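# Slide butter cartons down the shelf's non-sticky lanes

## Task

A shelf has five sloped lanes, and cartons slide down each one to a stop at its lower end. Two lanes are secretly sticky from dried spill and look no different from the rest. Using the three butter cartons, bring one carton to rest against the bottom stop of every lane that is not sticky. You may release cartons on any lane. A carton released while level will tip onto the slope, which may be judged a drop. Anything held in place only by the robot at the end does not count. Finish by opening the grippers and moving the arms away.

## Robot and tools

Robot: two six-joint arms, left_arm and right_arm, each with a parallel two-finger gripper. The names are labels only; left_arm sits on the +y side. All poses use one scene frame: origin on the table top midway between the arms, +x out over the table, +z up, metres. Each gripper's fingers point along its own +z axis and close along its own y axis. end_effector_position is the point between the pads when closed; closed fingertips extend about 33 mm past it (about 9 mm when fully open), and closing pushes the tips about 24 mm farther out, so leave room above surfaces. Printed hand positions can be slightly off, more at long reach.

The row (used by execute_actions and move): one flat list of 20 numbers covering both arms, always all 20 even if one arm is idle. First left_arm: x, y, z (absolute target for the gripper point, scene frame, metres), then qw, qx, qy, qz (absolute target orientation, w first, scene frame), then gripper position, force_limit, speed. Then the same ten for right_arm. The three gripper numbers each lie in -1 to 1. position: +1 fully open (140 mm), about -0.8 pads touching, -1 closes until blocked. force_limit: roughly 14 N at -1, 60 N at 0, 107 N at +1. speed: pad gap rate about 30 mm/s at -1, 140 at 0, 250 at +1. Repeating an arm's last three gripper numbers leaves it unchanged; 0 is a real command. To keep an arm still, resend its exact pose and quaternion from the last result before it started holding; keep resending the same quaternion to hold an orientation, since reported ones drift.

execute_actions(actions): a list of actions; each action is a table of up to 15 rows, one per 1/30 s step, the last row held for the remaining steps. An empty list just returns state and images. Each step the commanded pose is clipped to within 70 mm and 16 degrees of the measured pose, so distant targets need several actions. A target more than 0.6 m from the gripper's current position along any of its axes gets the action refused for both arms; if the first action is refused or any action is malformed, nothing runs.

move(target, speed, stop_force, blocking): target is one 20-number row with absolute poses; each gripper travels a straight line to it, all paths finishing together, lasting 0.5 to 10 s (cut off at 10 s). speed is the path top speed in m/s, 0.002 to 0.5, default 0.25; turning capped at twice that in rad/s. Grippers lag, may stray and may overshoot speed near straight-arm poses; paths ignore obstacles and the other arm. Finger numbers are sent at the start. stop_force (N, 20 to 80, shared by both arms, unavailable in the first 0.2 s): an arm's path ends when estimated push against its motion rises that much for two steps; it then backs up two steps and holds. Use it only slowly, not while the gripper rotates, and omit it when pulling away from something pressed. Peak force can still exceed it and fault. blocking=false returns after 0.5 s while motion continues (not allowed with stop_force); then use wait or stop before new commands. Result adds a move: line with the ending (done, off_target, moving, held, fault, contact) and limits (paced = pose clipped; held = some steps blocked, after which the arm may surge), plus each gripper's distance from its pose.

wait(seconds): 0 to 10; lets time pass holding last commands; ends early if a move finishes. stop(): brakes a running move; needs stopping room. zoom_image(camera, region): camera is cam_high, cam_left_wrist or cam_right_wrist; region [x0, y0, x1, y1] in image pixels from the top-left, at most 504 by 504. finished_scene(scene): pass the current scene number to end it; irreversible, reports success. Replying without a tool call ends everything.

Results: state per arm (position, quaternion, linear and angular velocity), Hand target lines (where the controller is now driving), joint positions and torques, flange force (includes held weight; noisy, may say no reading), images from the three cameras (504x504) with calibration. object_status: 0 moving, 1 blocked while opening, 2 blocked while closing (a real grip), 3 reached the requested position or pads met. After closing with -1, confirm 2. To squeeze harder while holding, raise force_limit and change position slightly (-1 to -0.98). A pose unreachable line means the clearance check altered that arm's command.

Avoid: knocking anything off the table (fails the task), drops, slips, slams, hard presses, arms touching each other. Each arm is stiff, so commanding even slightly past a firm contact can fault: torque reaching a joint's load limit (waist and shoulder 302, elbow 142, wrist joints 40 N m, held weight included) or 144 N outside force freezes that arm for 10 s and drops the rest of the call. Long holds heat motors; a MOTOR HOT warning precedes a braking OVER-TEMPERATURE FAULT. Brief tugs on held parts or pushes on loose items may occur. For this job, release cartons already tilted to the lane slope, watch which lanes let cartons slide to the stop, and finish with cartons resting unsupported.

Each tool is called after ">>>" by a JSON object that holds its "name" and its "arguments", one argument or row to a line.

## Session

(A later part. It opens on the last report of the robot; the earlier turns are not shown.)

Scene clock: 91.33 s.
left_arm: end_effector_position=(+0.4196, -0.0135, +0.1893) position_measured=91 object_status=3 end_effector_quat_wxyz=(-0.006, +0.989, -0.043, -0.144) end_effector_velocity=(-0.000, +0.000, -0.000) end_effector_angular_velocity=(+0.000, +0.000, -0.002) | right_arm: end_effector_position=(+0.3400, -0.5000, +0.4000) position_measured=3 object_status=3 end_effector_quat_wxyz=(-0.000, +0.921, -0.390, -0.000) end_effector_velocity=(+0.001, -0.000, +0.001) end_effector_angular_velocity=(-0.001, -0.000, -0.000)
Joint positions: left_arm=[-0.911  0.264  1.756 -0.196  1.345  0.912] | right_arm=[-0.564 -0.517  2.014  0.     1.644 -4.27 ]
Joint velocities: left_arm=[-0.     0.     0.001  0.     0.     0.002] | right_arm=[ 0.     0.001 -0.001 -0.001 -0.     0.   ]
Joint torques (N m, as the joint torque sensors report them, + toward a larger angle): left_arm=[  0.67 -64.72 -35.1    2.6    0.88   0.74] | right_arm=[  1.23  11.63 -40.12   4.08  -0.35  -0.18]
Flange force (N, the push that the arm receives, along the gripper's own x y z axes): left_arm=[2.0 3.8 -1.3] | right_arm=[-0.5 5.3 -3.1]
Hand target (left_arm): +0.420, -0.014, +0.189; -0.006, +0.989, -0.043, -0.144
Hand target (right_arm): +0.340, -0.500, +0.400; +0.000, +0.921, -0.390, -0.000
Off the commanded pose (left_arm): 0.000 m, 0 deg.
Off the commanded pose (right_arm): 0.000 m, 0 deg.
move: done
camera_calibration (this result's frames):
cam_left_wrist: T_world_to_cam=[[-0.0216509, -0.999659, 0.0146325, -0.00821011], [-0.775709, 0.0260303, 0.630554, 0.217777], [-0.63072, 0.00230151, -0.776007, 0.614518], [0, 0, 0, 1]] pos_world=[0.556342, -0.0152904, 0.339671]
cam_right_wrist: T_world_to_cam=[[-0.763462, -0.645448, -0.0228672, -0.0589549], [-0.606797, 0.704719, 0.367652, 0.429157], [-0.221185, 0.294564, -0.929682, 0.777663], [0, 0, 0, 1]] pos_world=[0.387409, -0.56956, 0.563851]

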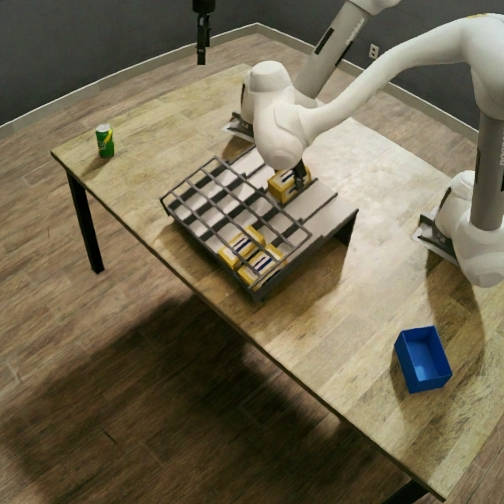

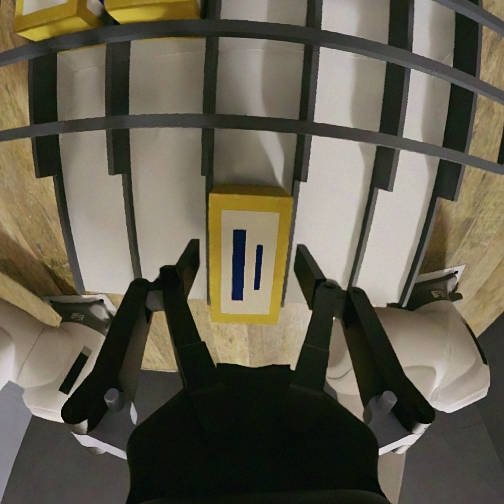

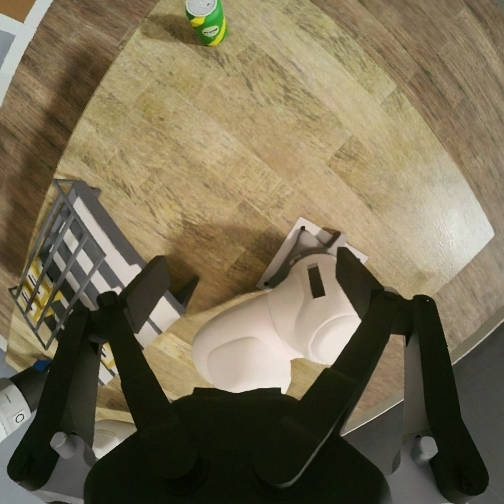

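>>> {"name": "move", "arguments": {
  "target": [0.4196,-0.0135,0.1905,-0.0063,0.9885,-0.0431,-0.1444,-1,-0.3,-0.3,0.34,-0.5,0.4,0,0.92,-0.39,0,1,0,0],
  "speed": 0.02
}}

>>> {"name": "move", "arguments": {
  "target": [0.417,-0.0135,0.228,-0.0063,0.9885,-0.0431,-0.1444,-1,-0.3,-0.3,0.34,-0.5,0.4,0,0.92,-0.39,0,1,0,0],
  "speed": 0.1
}}

>>> {"name": "move", "arguments": {
  "target": [0.41,-0.1005,0.228,-0.0063,0.9885,-0.0431,-0.1444,-1,-0.3,-0.3,0.34,-0.5,0.4,0,0.92,-0.39,0,1,0,0],
  "speed": 0.15
}}

>>> {"name": "move", "arguments": {
  "target": [0.412,-0.1007,0.213,-0.0063,0.9885,-0.0431,-0.1444,-1,-0.3,-0.3,0.34,-0.5,0.4,0,0.92,-0.39,0,1,0,0],
  "speed": 0.05
}}

>>> {"name": "move", "arguments": {
  "target": [0.414,-0.1007,0.17,-0.0063,0.9885,-0.0431,-0.1444,-1,-0.3,-0.3,0.34,-0.5,0.4,0,0.92,-0.39,0,1,0,0],
  "speed": 0.01,
  "stop_force": 20
}}

Scene clock: 95.90 s.
left_arm: end_effector_position=(+0.4196, -0.0135, +0.1905) position_measured=136 object_status=2 end_effector_quat_wxyz=(-0.006, +0.989, -0.043, -0.144) end_effector_velocity=(-0.001, -0.000, +0.000) end_effector_angular_velocity=(-0.000, +0.000, -0.002) | right_arm: end_effector_position=(+0.3400, -0.5000, +0.4000) position_measured=3 object_status=3 end_effector_quat_wxyz=(-0.000, +0.921, -0.390, -0.000) end_effector_velocity=(-0.000, -0.000, +0.000) end_effector_angular_velocity=(-0.001, +0.000, -0.000)
Joint positions: left_arm=[-0.911  0.264  1.755 -0.196  1.347  0.912] | right_arm=[-0.564 -0.517  2.014  0.     1.644 -4.27 ]
Joint velocities: left_arm=[-0.001 -0.     0.    -0.     0.     0.001] | right_arm=[-0.    -0.     0.    -0.001  0.    -0.   ]
Joint torques (N m, as the joint torque sensors report them, + toward a larger angle): left_arm=[  2.05 -67.05 -37.6    2.55   1.19   0.81] | right_arm=[  2.2   11.12 -40.16   3.94  -0.29  -0.03]
Flange force (N, the push that the arm receives, along the gripper's own x y z axes): left_arm=[0.8 5.1 4.2] | right_arm=[2.2 8.9 -3.0]
Hand target (left_arm): +0.420, -0.013, +0.190; -0.006, +0.989, -0.043, -0.144
Hand target (right_arm): +0.340, -0.500, +0.400; +0.000, +0.921, -0.390, -0.000
Off the commanded pose (left_arm): 0.000 m, 0 deg.
Off the commanded pose (right_arm): 0.000 m, 0 deg.
move: done
camera_calibration (this result's frames):
cam_left_wrist: T_world_to_cam=[[-0.0216602, -0.999659, 0.014591, -0.00821791], [-0.775686, 0.0260112, 0.630583, 0.217025], [-0.630747, 0.00234051, -0.775985, 0.61543], [0, 0, 0, 1]] pos_world=[0.556345, -0.0153006, 0.340832]
cam_right_wrist: T_world_to_cam=[[-0.763462, -0.645448, -0.0228673, -0.0589548], [-0.606797, 0.704719, 0.367652, 0.429158], [-0.221185, 0.294564, -0.929682, 0.777663], [0, 0, 0, 1]] pos_world=[0.387409, -0.56956, 0.563851]

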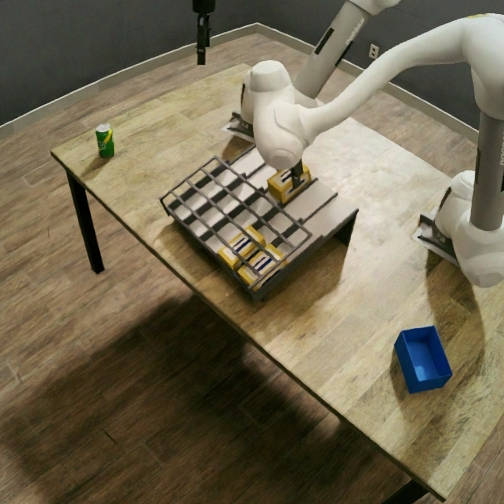

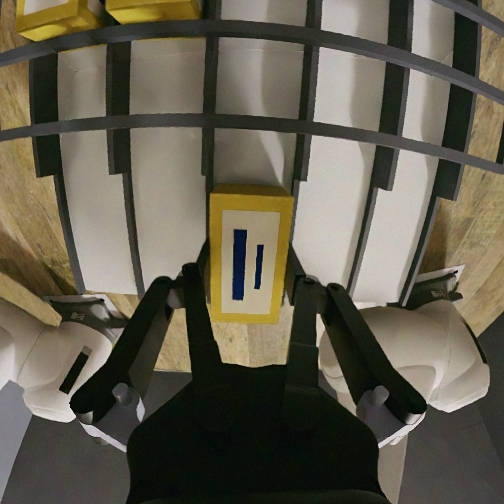

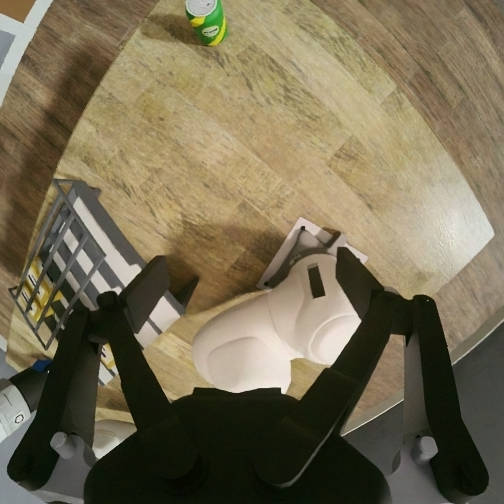

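Scene clock: 96.63 s.
left_arm: end_effector_position=(+0.4170, -0.0135, +0.2279) position_measured=136 object_status=2 end_effector_quat_wxyz=(-0.006, +0.989, -0.043, -0.144) end_effector_velocity=(+0.000, +0.000, +0.000) end_effector_angular_velocity=(+0.000, +0.000, +0.000) | right_arm: end_effector_position=(+0.3400, -0.5000, +0.4000) position_measured=3 object_status=3 end_effector_quat_wxyz=(+0.000, +0.921, -0.390, +0.000) end_effector_velocity=(-0.001, +0.000, -0.001) end_effector_angular_velocity=(-0.000, +0.001, -0.000)
Joint positions: left_arm=[-0.914  0.236  1.717 -0.194  1.411  0.896] | right_arm=[-0.564 -0.517  2.014 -0.     1.644 -4.27 ]
Joint velocities: left_arm=[ 0.001 -0.    -0.     0.     0.     0.   ] | right_arm=[ 0.    -0.001  0.001 -0.    -0.     0.   ]
Joint torques (N m, as the joint torque sensors report them, + toward a larger angle): left_arm=[  1.3  -64.49 -38.39   2.61   1.45   0.57] | right_arm=[  1.25  11.22 -40.34   4.04  -0.39  -0.17]
Flange force (N, the push that the arm receives, along the gripper's own x y z axes): left_arm=[1.0 3.3 3.3] | right_arm=[-0.2 5.1 -2.7]
Hand target (left_arm): +0.417, -0.013, +0.228; -0.006, +0.989, -0.043, -0.144
Hand target (right_arm): +0.340, -0.500, +0.400; +0.000, +0.921, -0.390, -0.000
Off the commanded pose (left_arm): 0.000 m, 0 deg.
Off the commanded pose (right_arm): 0.000 m, 0 deg.
move: done
camera_calibration (this result's frames):
cam_left_wrist: T_world_to_cam=[[-0.0216322, -0.99966, 0.0145648, -0.00881419], [-0.775678, 0.025973, 0.630594, 0.191368], [-0.630758, 0.00234353, -0.775976, 0.642863], [0, 0, 0, 1]] pos_world=[0.55374, -0.0152882, 0.378299]
cam_right_wrist: T_world_to_cam=[[-0.763462, -0.645448, -0.0228673, -0.0589548], [-0.606797, 0.704719, 0.367652, 0.429158], [-0.221185, 0.294564, -0.929682, 0.777663], [0, 0, 0, 1]] pos_world=[0.387409, -0.56956, 0.563851]

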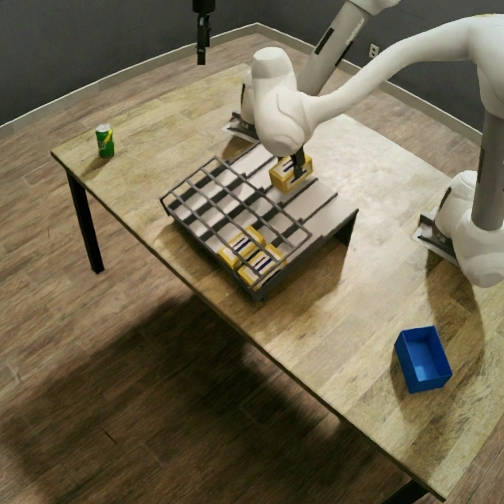

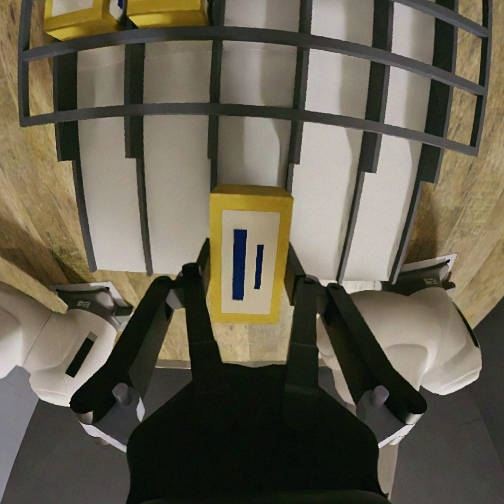

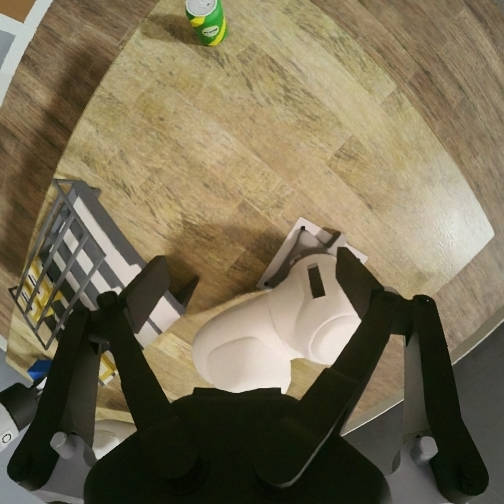

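Scene clock: 97.57 s.
left_arm: end_effector_position=(+0.4100, -0.1004, +0.2280) position_measured=136 object_status=2 end_effector_quat_wxyz=(-0.006, +0.989, -0.043, -0.144) end_effector_velocity=(-0.000, -0.001, -0.001) end_effector_angular_velocity=(-0.000, -0.000, -0.002) | right_arm: end_effector_position=(+0.3400, -0.5000, +0.4000) position_measured=3 object_status=3 end_effector_quat_wxyz=(-0.000, +0.921, -0.390, -0.000) end_effector_velocity=(+0.000, +0.000, +0.001) end_effector_angular_velocity=(+0.000, -0.001, -0.000)
Joint positions: left_arm=[-1.003  0.324  1.6   -0.212  1.422  0.807] | right_arm=[-0.564 -0.517  2.014  0.     1.644 -4.27 ]
Joint velocities: left_arm=[-0.001  0.001  0.     0.    -0.001  0.001] | right_arm=[-0.    -0.    -0.001  0.001  0.    -0.   ]
Joint torques (N m, as the joint torque sensors report them, + toward a larger angle): left_arm=[ -0.06 -76.53 -38.54   2.5    0.9    0.64] | right_arm=[  2.82  11.11 -40.12   3.92  -0.44  -0.11]
Flange force (N, the push that the arm receives, along the gripper's own x y z axes): left_arm=[5.8 5.8 2.5] | right_arm=[3.2 10.8 -3.3]
Hand target (left_arm): +0.410, -0.100, +0.228; -0.006, +0.989, -0.043, -0.144
Hand target (right_arm): +0.340, -0.500, +0.400; +0.000, +0.921, -0.390, -0.000
Off the commanded pose (left_arm): 0.000 m, 0 deg.
Off the commanded pose (right_arm): 0.000 m, 0 deg.
move: done
camera_calibration (this result's frames):
cam_left_wrist: T_world_to_cam=[[-0.0216317, -0.999659, 0.0146033, -0.0959067], [-0.775738, 0.025997, 0.630519, 0.188207], [-0.630684, 0.00231091, -0.776036, 0.638699], [0, 0, 0, 1]] pos_world=[0.546742, -0.102243, 0.378386]
cam_right_wrist: T_world_to_cam=[[-0.763462, -0.645448, -0.0228672, -0.0589549], [-0.606797, 0.704719, 0.367652, 0.429158], [-0.221185, 0.294564, -0.929682, 0.777663], [0, 0, 0, 1]] pos_world=[0.387409, -0.56956, 0.563851]

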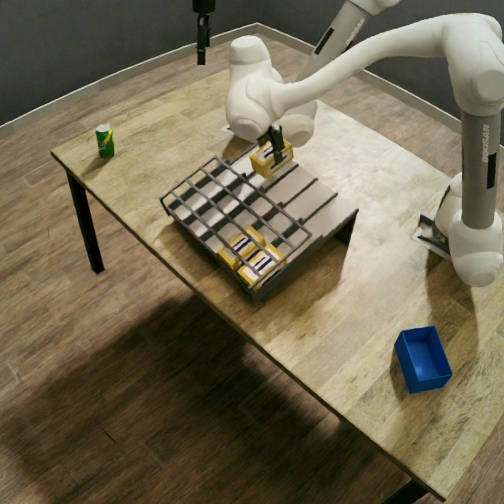

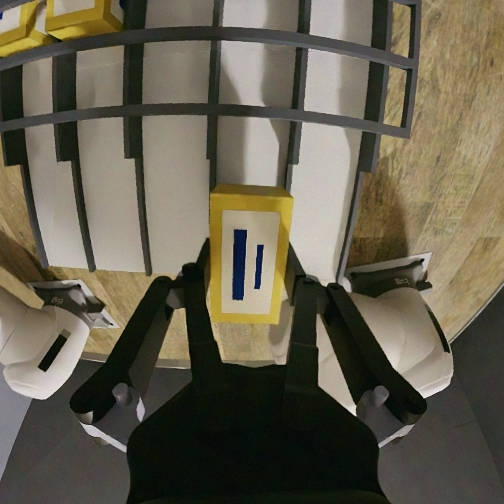

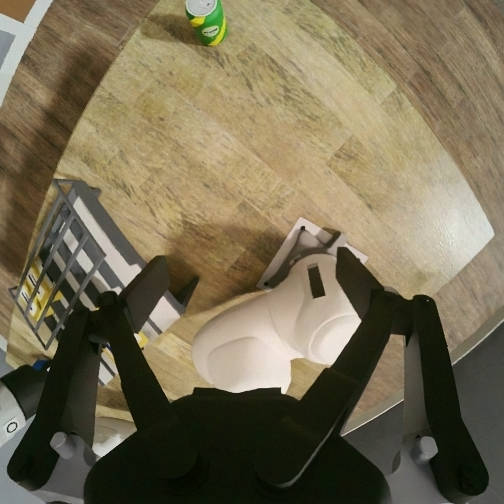

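Scene clock: 98.27 s.
left_arm: end_effector_position=(+0.4120, -0.1007, +0.2130) position_measured=136 object_status=2 end_effector_quat_wxyz=(-0.006, +0.989, -0.043, -0.144) end_effector_velocity=(+0.000, -0.000, +0.000) end_effector_angular_velocity=(-0.001, -0.001, -0.000) | right_arm: end_effector_position=(+0.3400, -0.5000, +0.4000) position_measured=3 object_status=3 end_effector_quat_wxyz=(-0.000, +0.921, -0.390, -0.000) end_effector_velocity=(+0.000, +0.000, +0.000) end_effector_angular_velocity=(+0.001, -0.000, +0.001)
Joint positions: left_arm=[-1.001  0.335  1.614 -0.213  1.399  0.814] | right_arm=[-0.564 -0.517  2.014  0.     1.644 -4.27 ]
Joint velocities: left_arm=[-0. -0. -0.  0. -0.  0.] | right_arm=[ 0.     0.    -0.     0.001  0.    -0.   ]
Joint torques (N m, as the joint torque sensors report them, + toward a larger angle): left_arm=[  2.37 -75.11 -39.3    2.56   1.09   0.73] | right_arm=[  1.15  12.41 -39.85   4.05  -0.31   0.08]
Flange force (N, the push that the arm receives, along the gripper's own x y z axes): left_arm=[-0.6 3.8 4.3] | right_arm=[-1.3 6.6 -3.3]
Hand target (left_arm): +0.412, -0.101, +0.213; -0.006, +0.989, -0.043, -0.144
Hand target (right_arm): +0.340, -0.500, +0.400; +0.000, +0.921, -0.390, -0.000
Off the commanded pose (left_arm): 0.000 m, 0 deg.
Off the commanded pose (right_arm): 0.000 m, 0 deg.
move: done
camera_calibration (this result's frames):
cam_left_wrist: T_world_to_cam=[[-0.0216686, -0.999658, 0.0146389, -0.0958997], [-0.775708, 0.0260481, 0.630555, 0.199202], [-0.63072, 0.00230775, -0.776007, 0.628331], [0, 0, 0, 1]] pos_world=[0.548745, -0.102506, 0.363385]
cam_right_wrist: T_world_to_cam=[[-0.763462, -0.645448, -0.0228673, -0.0589549], [-0.606797, 0.704719, 0.367652, 0.429158], [-0.221185, 0.294564, -0.929682, 0.777663], [0, 0, 0, 1]] pos_world=[0.387409, -0.56956, 0.563851]

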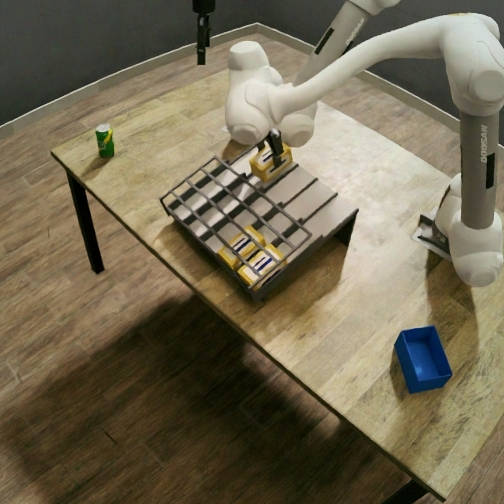

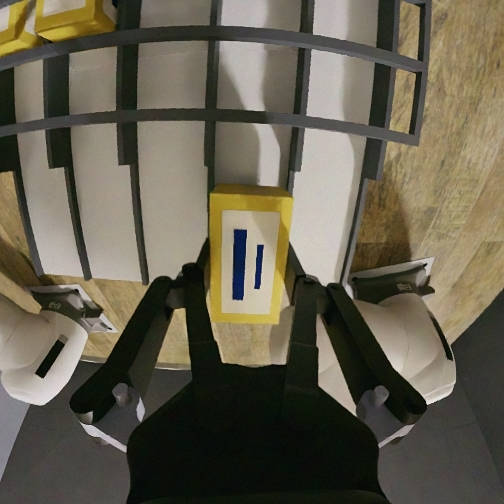

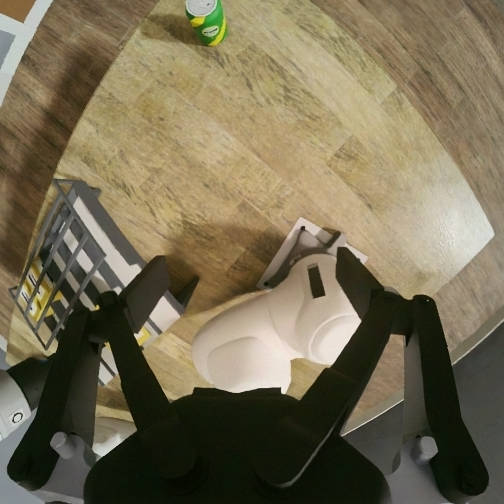

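Scene clock: 100.97 s.
left_arm: end_effector_position=(+0.4132, -0.1007, +0.1894) position_measured=136 object_status=2 end_effector_quat_wxyz=(-0.006, +0.989, -0.043, -0.144) end_effector_velocity=(-0.001, +0.000, +0.001) end_effector_angular_velocity=(+0.001, +0.000, +0.001) | right_arm: end_effector_position=(+0.3400, -0.5000, +0.4000) position_measured=3 object_status=3 end_effector_quat_wxyz=(-0.000, +0.921, -0.390, -0.000) end_effector_velocity=(+0.000, -0.000, +0.000) end_effector_angular_velocity=(-0.001, -0.001, +0.000)
Joint positions: left_arm=[-1.     0.351  1.637 -0.214  1.36   0.824] | right_arm=[-0.564 -0.517  2.014  0.     1.644 -4.27 ]
Joint velocities: left_arm=[-0.001 -0.001 -0.001  0.     0.003 -0.002] | right_arm=[-0.    -0.    -0.001 -0.     0.    -0.   ]
Joint torques (N m, as the joint torque sensors report them, + toward a larger angle): left_arm=[ -3.2  -55.08 -17.6    1.97   2.16   0.96] | right_arm=[  2.35  12.32 -39.99   4.09  -0.32  -0.31]
Flange force (N, the push that the arm receives, along the gripper's own x y z axes): left_arm=[3.2 7.5 -32.2] | right_arm=[-0.1 9.5 -3.2]
Hand target (left_arm): +0.413, -0.101, +0.190; -0.006, +0.989, -0.043, -0.144
Hand target (right_arm): +0.340, -0.500, +0.400; +0.000, +0.921, -0.390, -0.000
Off the commanded pose (left_arm): 0.019 m, 0 deg.
Off the commanded pose (right_arm): 0.000 m, 0 deg.
move: contact (left_arm)
camera_calibration (this result's frames):
cam_left_wrist: T_world_to_cam=[[-0.0217083, -0.999657, 0.0146691, -0.0955279], [-0.775663, 0.0260978, 0.630608, 0.215012], [-0.630774, 0.00231117, -0.775963, 0.610733], [0, 0, 0, 1]] pos_world=[0.549938, -0.102518, 0.339719]
cam_right_wrist: T_world_to_cam=[[-0.763462, -0.645448, -0.0228672, -0.0589549], [-0.606797, 0.704719, 0.367652, 0.429158], [-0.221185, 0.294564, -0.929682, 0.777663], [0, 0, 0, 1]] pos_world=[0.387409, -0.56956, 0.563851]

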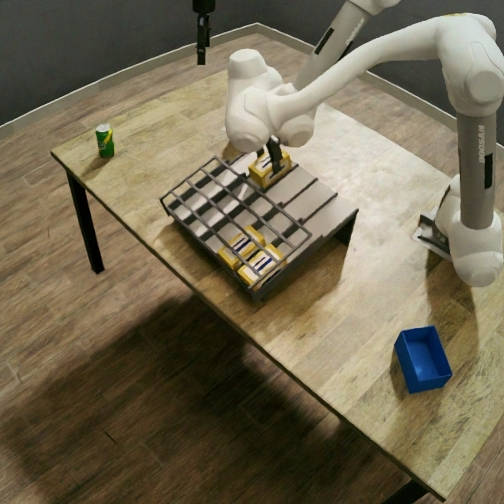

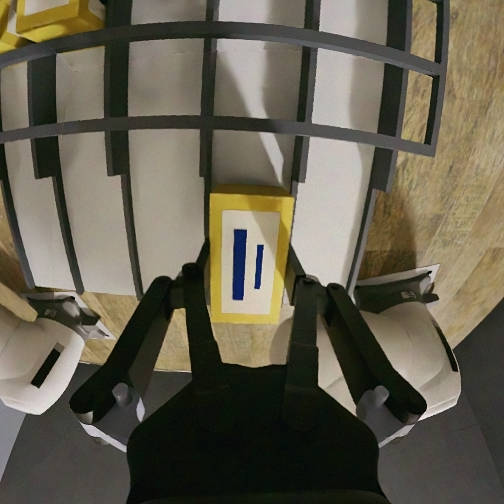

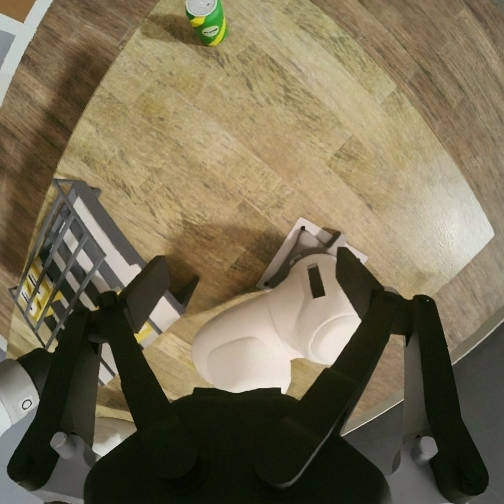

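>>> {"name": "execute_actions", "arguments": {
  "actions": []
}}

>>> {"name": "move", "arguments": {
  "target": [0.4135,-0.1007,0.1905,-0.0063,0.9885,-0.0431,-0.1444,0.3,-0.3,-0.3,0.34,-0.5,0.4,0,0.92,-0.39,0,1,0,0],
  "speed": 0.02
}}

>>> {"name": "wait", "arguments": {
  "seconds": 1.5
}}

Scene clock: 107.13 s.
left_arm: end_effector_position=(+0.4132, -0.1008, +0.1896) position_measured=136 object_status=2 end_effector_quat_wxyz=(-0.006, +0.989, -0.043, -0.144) end_effector_velocity=(-0.001, +0.000, +0.000) end_effector_angular_velocity=(+0.001, +0.000, -0.000) | right_arm: end_effector_position=(+0.3400, -0.5000, +0.4000) position_measured=3 object_status=3 end_effector_quat_wxyz=(-0.000, +0.921, -0.390, -0.000) end_effector_velocity=(-0.000, +0.000, -0.000) end_effector_angular_velocity=(+0.000, +0.001, +0.000)
Joint positions: left_arm=[-1.     0.351  1.637 -0.214  1.36   0.824] | right_arm=[-0.564 -0.517  2.014  0.     1.644 -4.27 ]
Joint velocities: left_arm=[-0.    -0.001  0.001  0.     0.001 -0.   ] | right_arm=[0.    0.    0.001 0.    0.    0.   ]
Joint torques (N m, as the joint torque sensors report them, + toward a larger angle): left_arm=[ -1.41 -66.7  -29.12   1.68   0.69   0.58] | right_arm=[  2.65  11.68 -40.78   3.89  -0.28  -0.08]
Flange force (N, the push that the arm receives, along the gripper's own x y z axes): left_arm=[2.9 4.4 -13.9] | right_arm=[1.3 11.1 -1.6]
Hand target (left_arm): +0.413, -0.101, +0.190; -0.006, +0.989, -0.043, -0.144
Hand target (right_arm): +0.340, -0.500, +0.400; +0.000, +0.921, -0.390, -0.000
Off the commanded pose (left_arm): 0.020 m, 0 deg.
Off the commanded pose (right_arm): 0.000 m, 0 deg.
camera_calibration (this result's frames):
cam_left_wrist: T_world_to_cam=[[-0.0216761, -0.999655, 0.0148182, -0.0956243], [-0.775786, 0.0261672, 0.630453, 0.214932], [-0.630623, 0.00216996, -0.776086, 0.610847], [0, 0, 0, 1]] pos_world=[0.549883, -0.102541, 0.339983]
cam_right_wrist: T_world_to_cam=[[-0.763462, -0.645448, -0.0228673, -0.0589548], [-0.606797, 0.704719, 0.367652, 0.429158], [-0.221185, 0.294564, -0.929682, 0.777663], [0, 0, 0, 1]] pos_world=[0.387409, -0.56956, 0.563851]

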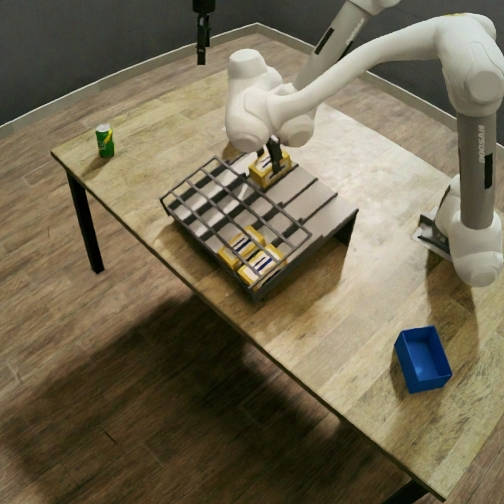

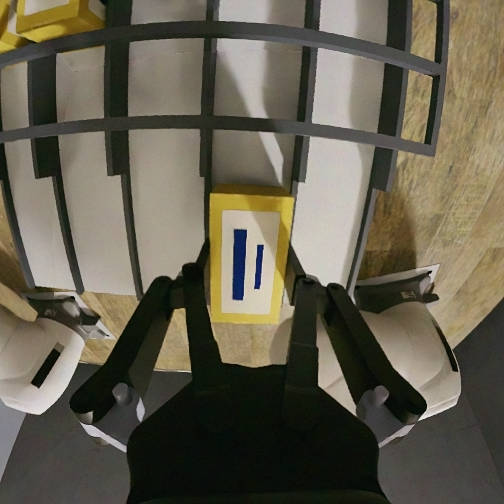

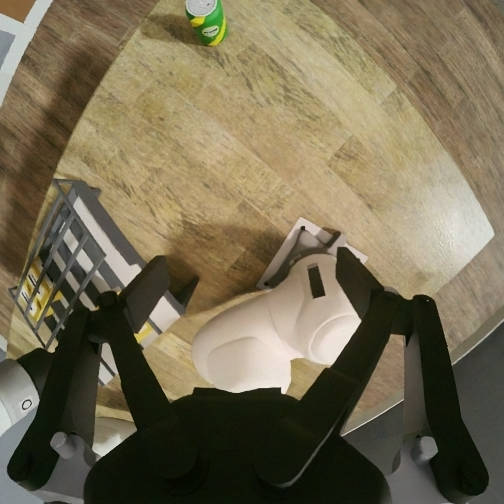

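Scene clock: 107.83 s.
left_arm: end_effector_position=(+0.4135, -0.1007, +0.1905) position_measured=91 object_status=3 end_effector_quat_wxyz=(-0.006, +0.989, -0.043, -0.144) end_effector_velocity=(+0.001, +0.000, +0.000) end_effector_angular_velocity=(-0.001, -0.001, +0.001) | right_arm: end_effector_position=(+0.3400, -0.5000, +0.4000) position_measured=3 object_status=3 end_effector_quat_wxyz=(+0.000, +0.921, -0.390, +0.000) end_effector_velocity=(-0.000, +0.000, -0.000) end_effector_angular_velocity=(+0.001, +0.001, +0.000)
Joint positions: left_arm=[-1.     0.351  1.636 -0.214  1.362  0.824] | right_arm=[-0.564 -0.517  2.014 -0.     1.644 -4.27 ]
Joint velocities: left_arm=[ 0.001 -0.001 -0.     0.    -0.    -0.   ] | right_arm=[0.    0.    0.001 0.001 0.    0.   ]
Joint torques (N m, as the joint torque sensors report them, + toward a larger angle): left_arm=[  0.76 -76.45 -36.85   3.09   0.5    0.67] | right_arm=[  1.67  11.71 -40.51   4.02  -0.47  -0.02]
Flange force (N, the push that the arm receives, along the gripper's own x y z axes): left_arm=[3.5 5.3 0.5] | right_arm=[0.2 7.7 -2.4]
Hand target (left_arm): +0.413, -0.101, +0.190; -0.006, +0.989, -0.043, -0.144
Hand target (right_arm): +0.340, -0.500, +0.400; +0.000, +0.921, -0.390, -0.000
Off the commanded pose (left_arm): 0.000 m, 0 deg.
Off the commanded pose (right_arm): 0.000 m, 0 deg.
move: done
camera_calibration (this result's frames):
cam_left_wrist: T_world_to_cam=[[-0.0216592, -0.999659, 0.0146097, -0.0955265], [-0.775695, 0.0260223, 0.630571, 0.214558], [-0.630736, 0.00232496, -0.775994, 0.611793], [0, 0, 0, 1]] pos_world=[0.550242, -0.1025, 0.340849]
cam_right_wrist: T_world_to_cam=[[-0.763462, -0.645448, -0.0228672, -0.0589549], [-0.606797, 0.704719, 0.367652, 0.429158], [-0.221185, 0.294564, -0.929682, 0.777663], [0, 0, 0, 1]] pos_world=[0.387409, -0.56956, 0.563851]

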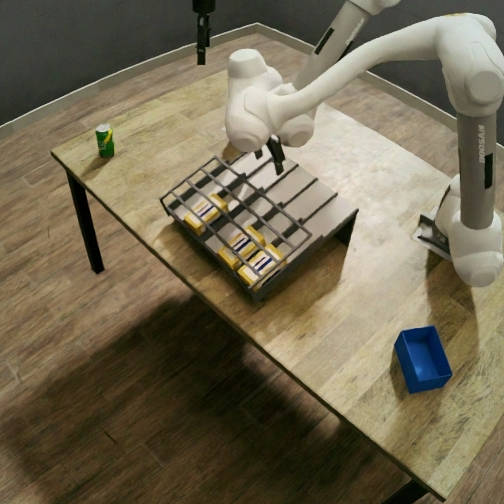

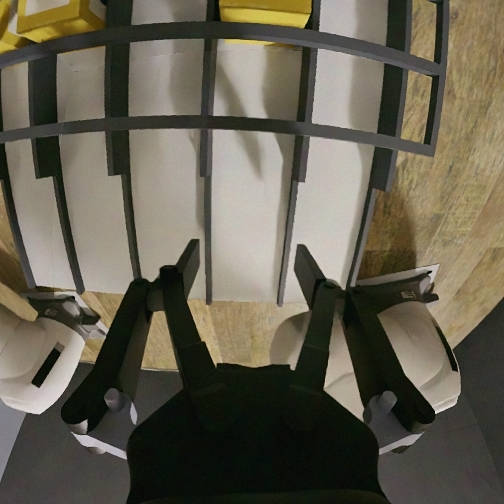

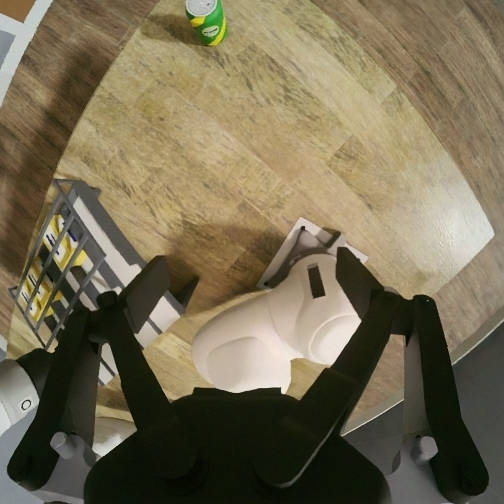

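Scene clock: 109.33 s.
left_arm: end_effector_position=(+0.4135, -0.1007, +0.1905) position_measured=91 object_status=3 end_effector_quat_wxyz=(-0.006, +0.989, -0.043, -0.144) end_effector_velocity=(-0.000, +0.001, -0.000) end_effector_angular_velocity=(-0.000, +0.000, -0.001) | right_arm: end_effector_position=(+0.3400, -0.5000, +0.4000) position_measured=3 object_status=3 end_effector_quat_wxyz=(-0.000, +0.921, -0.390, -0.000) end_effector_velocity=(+0.000, +0.000, +0.000) end_effector_angular_velocity=(+0.001, -0.001, +0.000)
Joint positions: left_arm=[-1.     0.35   1.636 -0.214  1.362  0.824] | right_arm=[-0.564 -0.517  2.014  0.     1.644 -4.27 ]
Joint velocities: left_arm=[ 0.001 -0.     0.001  0.    -0.     0.001] | right_arm=[-0.     0.    -0.     0.001 -0.    -0.   ]
Joint torques (N m, as the joint torque sensors report them, + toward a larger angle): left_arm=[  0.8  -75.19 -35.57   2.63   0.67   0.68] | right_arm=[  2.36  11.36 -40.82   3.89  -0.38  -0.16]
Flange force (N, the push that the arm receives, along the gripper's own x y z axes): left_arm=[3.6 5.8 -1.3] | right_arm=[1.5 9.5 -1.9]
Hand target (left_arm): +0.413, -0.101, +0.190; -0.006, +0.989, -0.043, -0.144
Hand target (right_arm): +0.340, -0.500, +0.400; +0.000, +0.921, -0.390, -0.000
Off the commanded pose (left_arm): 0.000 m, 0 deg.
Off the commanded pose (right_arm): 0.000 m, 0 deg.
wait: 1.50 s; at rest by 0.17 s
camera_calibration (this result's frames):
cam_left_wrist: T_world_to_cam=[[-0.0216581, -0.999659, 0.0146161, -0.0955294], [-0.775699, 0.0260255, 0.630566, 0.214559], [-0.630732, 0.00231918, -0.775998, 0.611797], [0, 0, 0, 1]] pos_world=[0.550244, -0.1025, 0.340855]
cam_right_wrist: T_world_to_cam=[[-0.763462, -0.645448, -0.0228673, -0.0589548], [-0.606797, 0.704719, 0.367652, 0.429158], [-0.221185, 0.294564, -0.929682, 0.777663], [0, 0, 0, 1]] pos_world=[0.387409, -0.56956, 0.563851]

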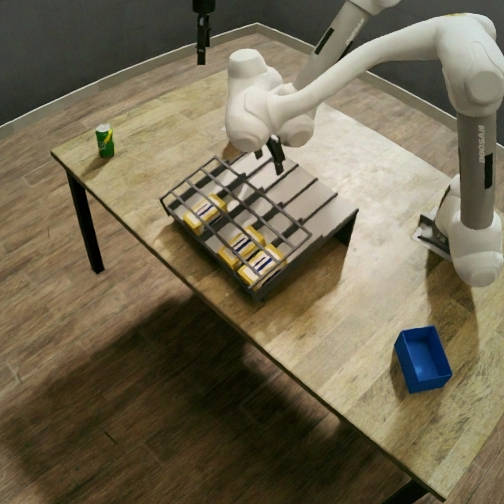

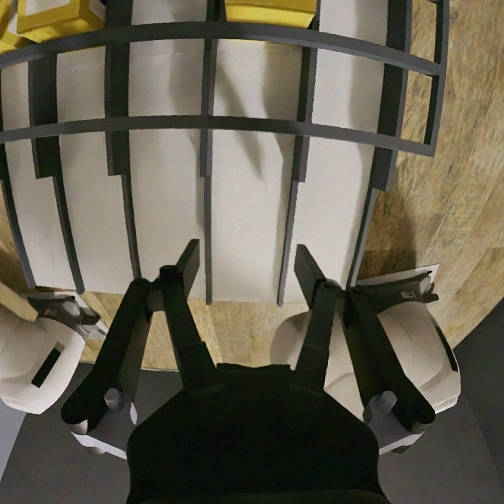

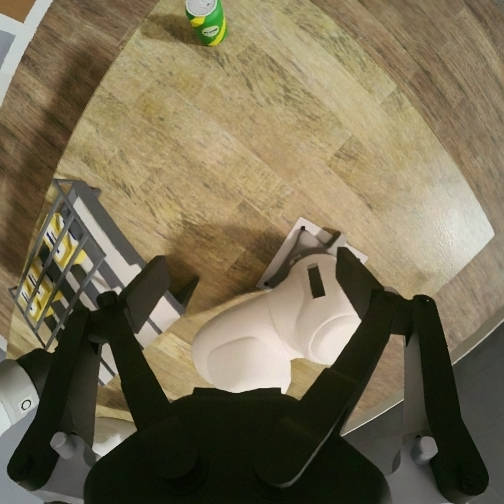

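>>> {"name": "move", "arguments": {
  "target": [0.41,-0.095,0.27,-0.0063,0.9885,-0.0431,-0.1444,0.3,-0.3,-0.3,0.34,-0.5,0.4,0,0.92,-0.39,0,1,0,0]
}}

>>> {"name": "move", "arguments": {
  "target": [0.4,0.35,0.35,-0.0063,0.9885,-0.0431,-0.1444,0.3,-0.3,-0.3,0.34,-0.5,0.4,0,0.92,-0.39,0,1,0,0],
  "speed": 0.4
}}

>>> {"name": "zoom_image", "arguments": {
  "camera": "cam_high",
  "region": [150,140,370,310]
}}

Scene clock: 111.57 s.
left_arm: end_effector_position=(+0.4100, -0.0950, +0.2699) position_measured=91 object_status=3 end_effector_quat_wxyz=(-0.006, +0.989, -0.043, -0.144) end_effector_velocity=(-0.000, -0.000, +0.000) end_effector_angular_velocity=(-0.001, -0.000, -0.002) | right_arm: end_effector_position=(+0.3400, -0.5000, +0.4000) position_measured=3 object_status=3 end_effector_quat_wxyz=(-0.000, +0.921, -0.390, +0.000) end_effector_velocity=(-0.000, +0.000, +0.000) end_effector_angular_velocity=(-0.000, -0.001, +0.000)
Joint positions: left_arm=[-0.999  0.297  1.559 -0.21   1.491  0.797] | right_arm=[-0.564 -0.517  2.014  0.     1.644 -4.27 ]
Joint velocities: left_arm=[-0.001 -0.001 -0.    -0.    -0.     0.001] | right_arm=[-0.    -0.001 -0.     0.    -0.    -0.   ]
Joint torques (N m, as the joint torque sensors report them, + toward a larger angle): left_arm=[ -0.22 -70.87 -38.7    3.21   0.89   0.62] | right_arm=[  2.66  11.29 -40.38   3.92  -0.44  -0.13]
Flange force (N, the push that the arm receives, along the gripper's own x y z axes): left_arm=[1.8 2.7 0.0] | right_arm=[2.1 10.5 -2.7]
Hand target (left_arm): +0.410, -0.095, +0.270; -0.006, +0.989, -0.043, -0.144
Hand target (right_arm): +0.340, -0.500, +0.400; +0.000, +0.921, -0.390, -0.000
Off the commanded pose (left_arm): 0.000 m, 0 deg.
Off the commanded pose (right_arm): 0.000 m, 0 deg.
move: done
camera_calibration (this result's frames):
cam_left_wrist: T_world_to_cam=[[-0.0216087, -0.999661, 0.0145152, -0.0910386], [-0.775672, 0.0259234, 0.630603, 0.161582], [-0.630766, 0.00236744, -0.77597, 0.671209], [0, 0, 0, 1]] pos_world=[0.546743, -0.0967855, 0.420265]
cam_right_wrist: T_world_to_cam=[[-0.763462, -0.645448, -0.0228675, -0.0589547], [-0.606797, 0.704719, 0.367652, 0.429158], [-0.221185, 0.294564, -0.929682, 0.777663], [0, 0, 0, 1]] pos_world=[0.387409, -0.56956, 0.563851]

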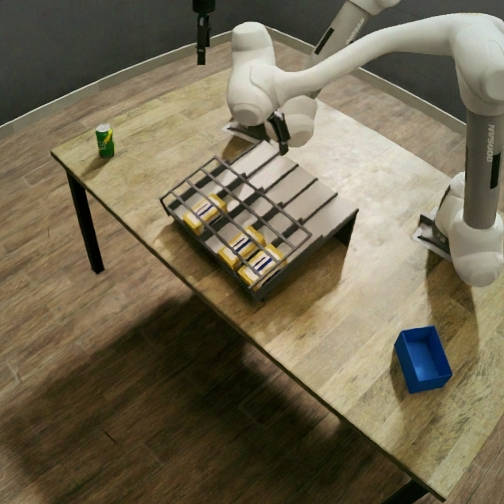

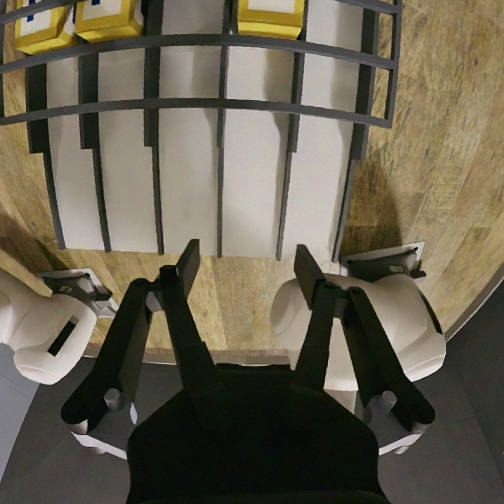

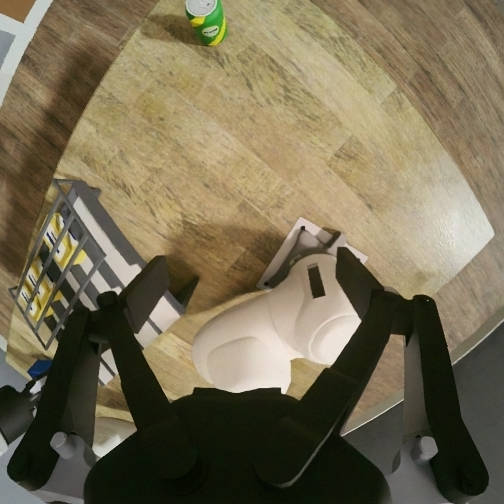

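Scene clock: 113.20 s.
left_arm: end_effector_position=(+0.3999, +0.3498, +0.3499) position_measured=91 object_status=3 end_effector_quat_wxyz=(-0.006, +0.989, -0.043, -0.145) end_effector_velocity=(-0.000, +0.000, -0.001) end_effector_angular_velocity=(+0.000, +0.001, -0.000) | right_arm: end_effector_position=(+0.3400, -0.5000, +0.4000) position_measured=3 object_status=3 end_effector_quat_wxyz=(-0.000, +0.921, -0.390, -0.000) end_effector_velocity=(-0.000, -0.001, -0.000) end_effector_angular_velocity=(-0.002, +0.002, +0.000)
Joint positions: left_arm=[-0.376 -0.126  1.875 -0.054  1.678  1.384] | right_arm=[-0.564 -0.517  2.014  0.     1.644 -4.27 ]
Joint velocities: left_arm=[0.    0.001 0.    0.    0.    0.   ] | right_arm=[ 0.     0.     0.    -0.003  0.    -0.   ]
Joint torques (N m, as the joint torque sensors report them, + toward a larger angle): left_arm=[  1.01 -26.45 -39.26   3.38   0.75   0.67] | right_arm=[  1.41  11.04 -40.34   4.17  -0.38  -0.04]
Flange force (N, the push that the arm receives, along the gripper's own x y z axes): left_arm=[-1.0 3.3 -1.4] | right_arm=[0.6 6.0 -2.6]
Hand target (left_arm): +0.400, +0.350, +0.350; -0.006, +0.989, -0.043, -0.145
Hand target (right_arm): +0.340, -0.500, +0.400; +0.000, +0.921, -0.390, -0.000
Off the commanded pose (left_arm): 0.000 m, 0 deg.
Off the commanded pose (right_arm): 0.000 m, 0 deg.
move: done
camera_calibration (this result's frames):
cam_left_wrist: T_world_to_cam=[[-0.0215745, -0.999659, 0.0147381, 0.352115], [-0.77548, 0.0260368, 0.630835, 0.0915985], [-0.631003, 0.00218079, -0.775777, 0.725984], [0, 0, 0, 1]] pos_world=[0.536728, 0.348026, 0.500229]
cam_right_wrist: T_world_to_cam=[[-0.763462, -0.645448, -0.0228672, -0.0589549], [-0.606797, 0.704719, 0.367652, 0.429158], [-0.221185, 0.294564, -0.929682, 0.777663], [0, 0, 0, 1]] pos_world=[0.387409, -0.56956, 0.563851]

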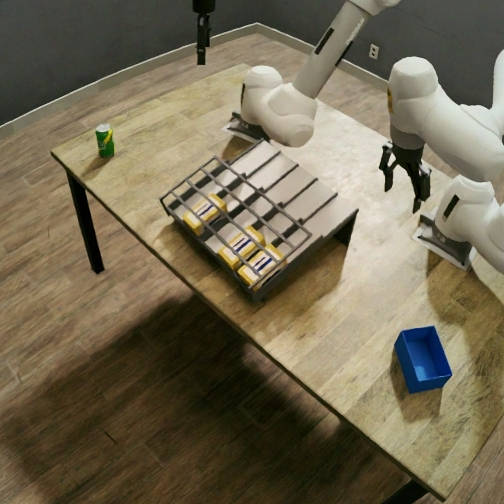

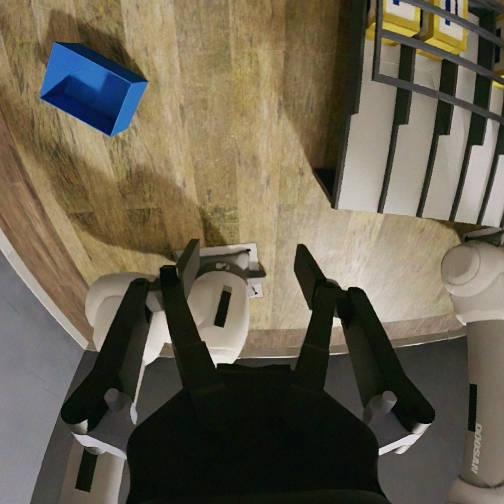

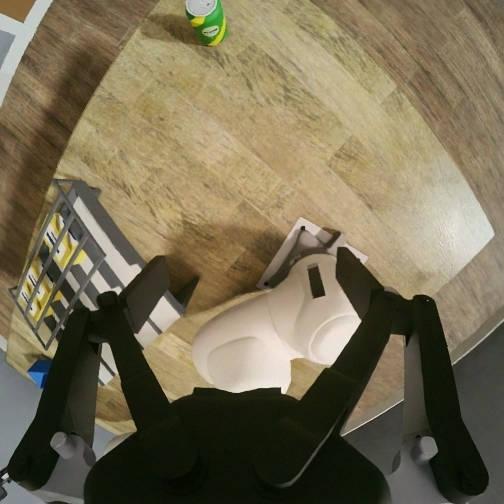

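Region (150, 140, 370, 310) of cam_high's 504x504 image, scaled by 2.291, with more detail than that image has; it fills the top 389 rows of this view, and the rest is white.

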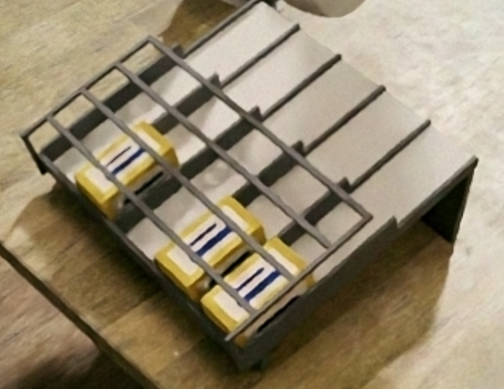

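>>> {"name": "finished_scene", "arguments": {
  "scene": 2
}}

The scene is finished: the task was done.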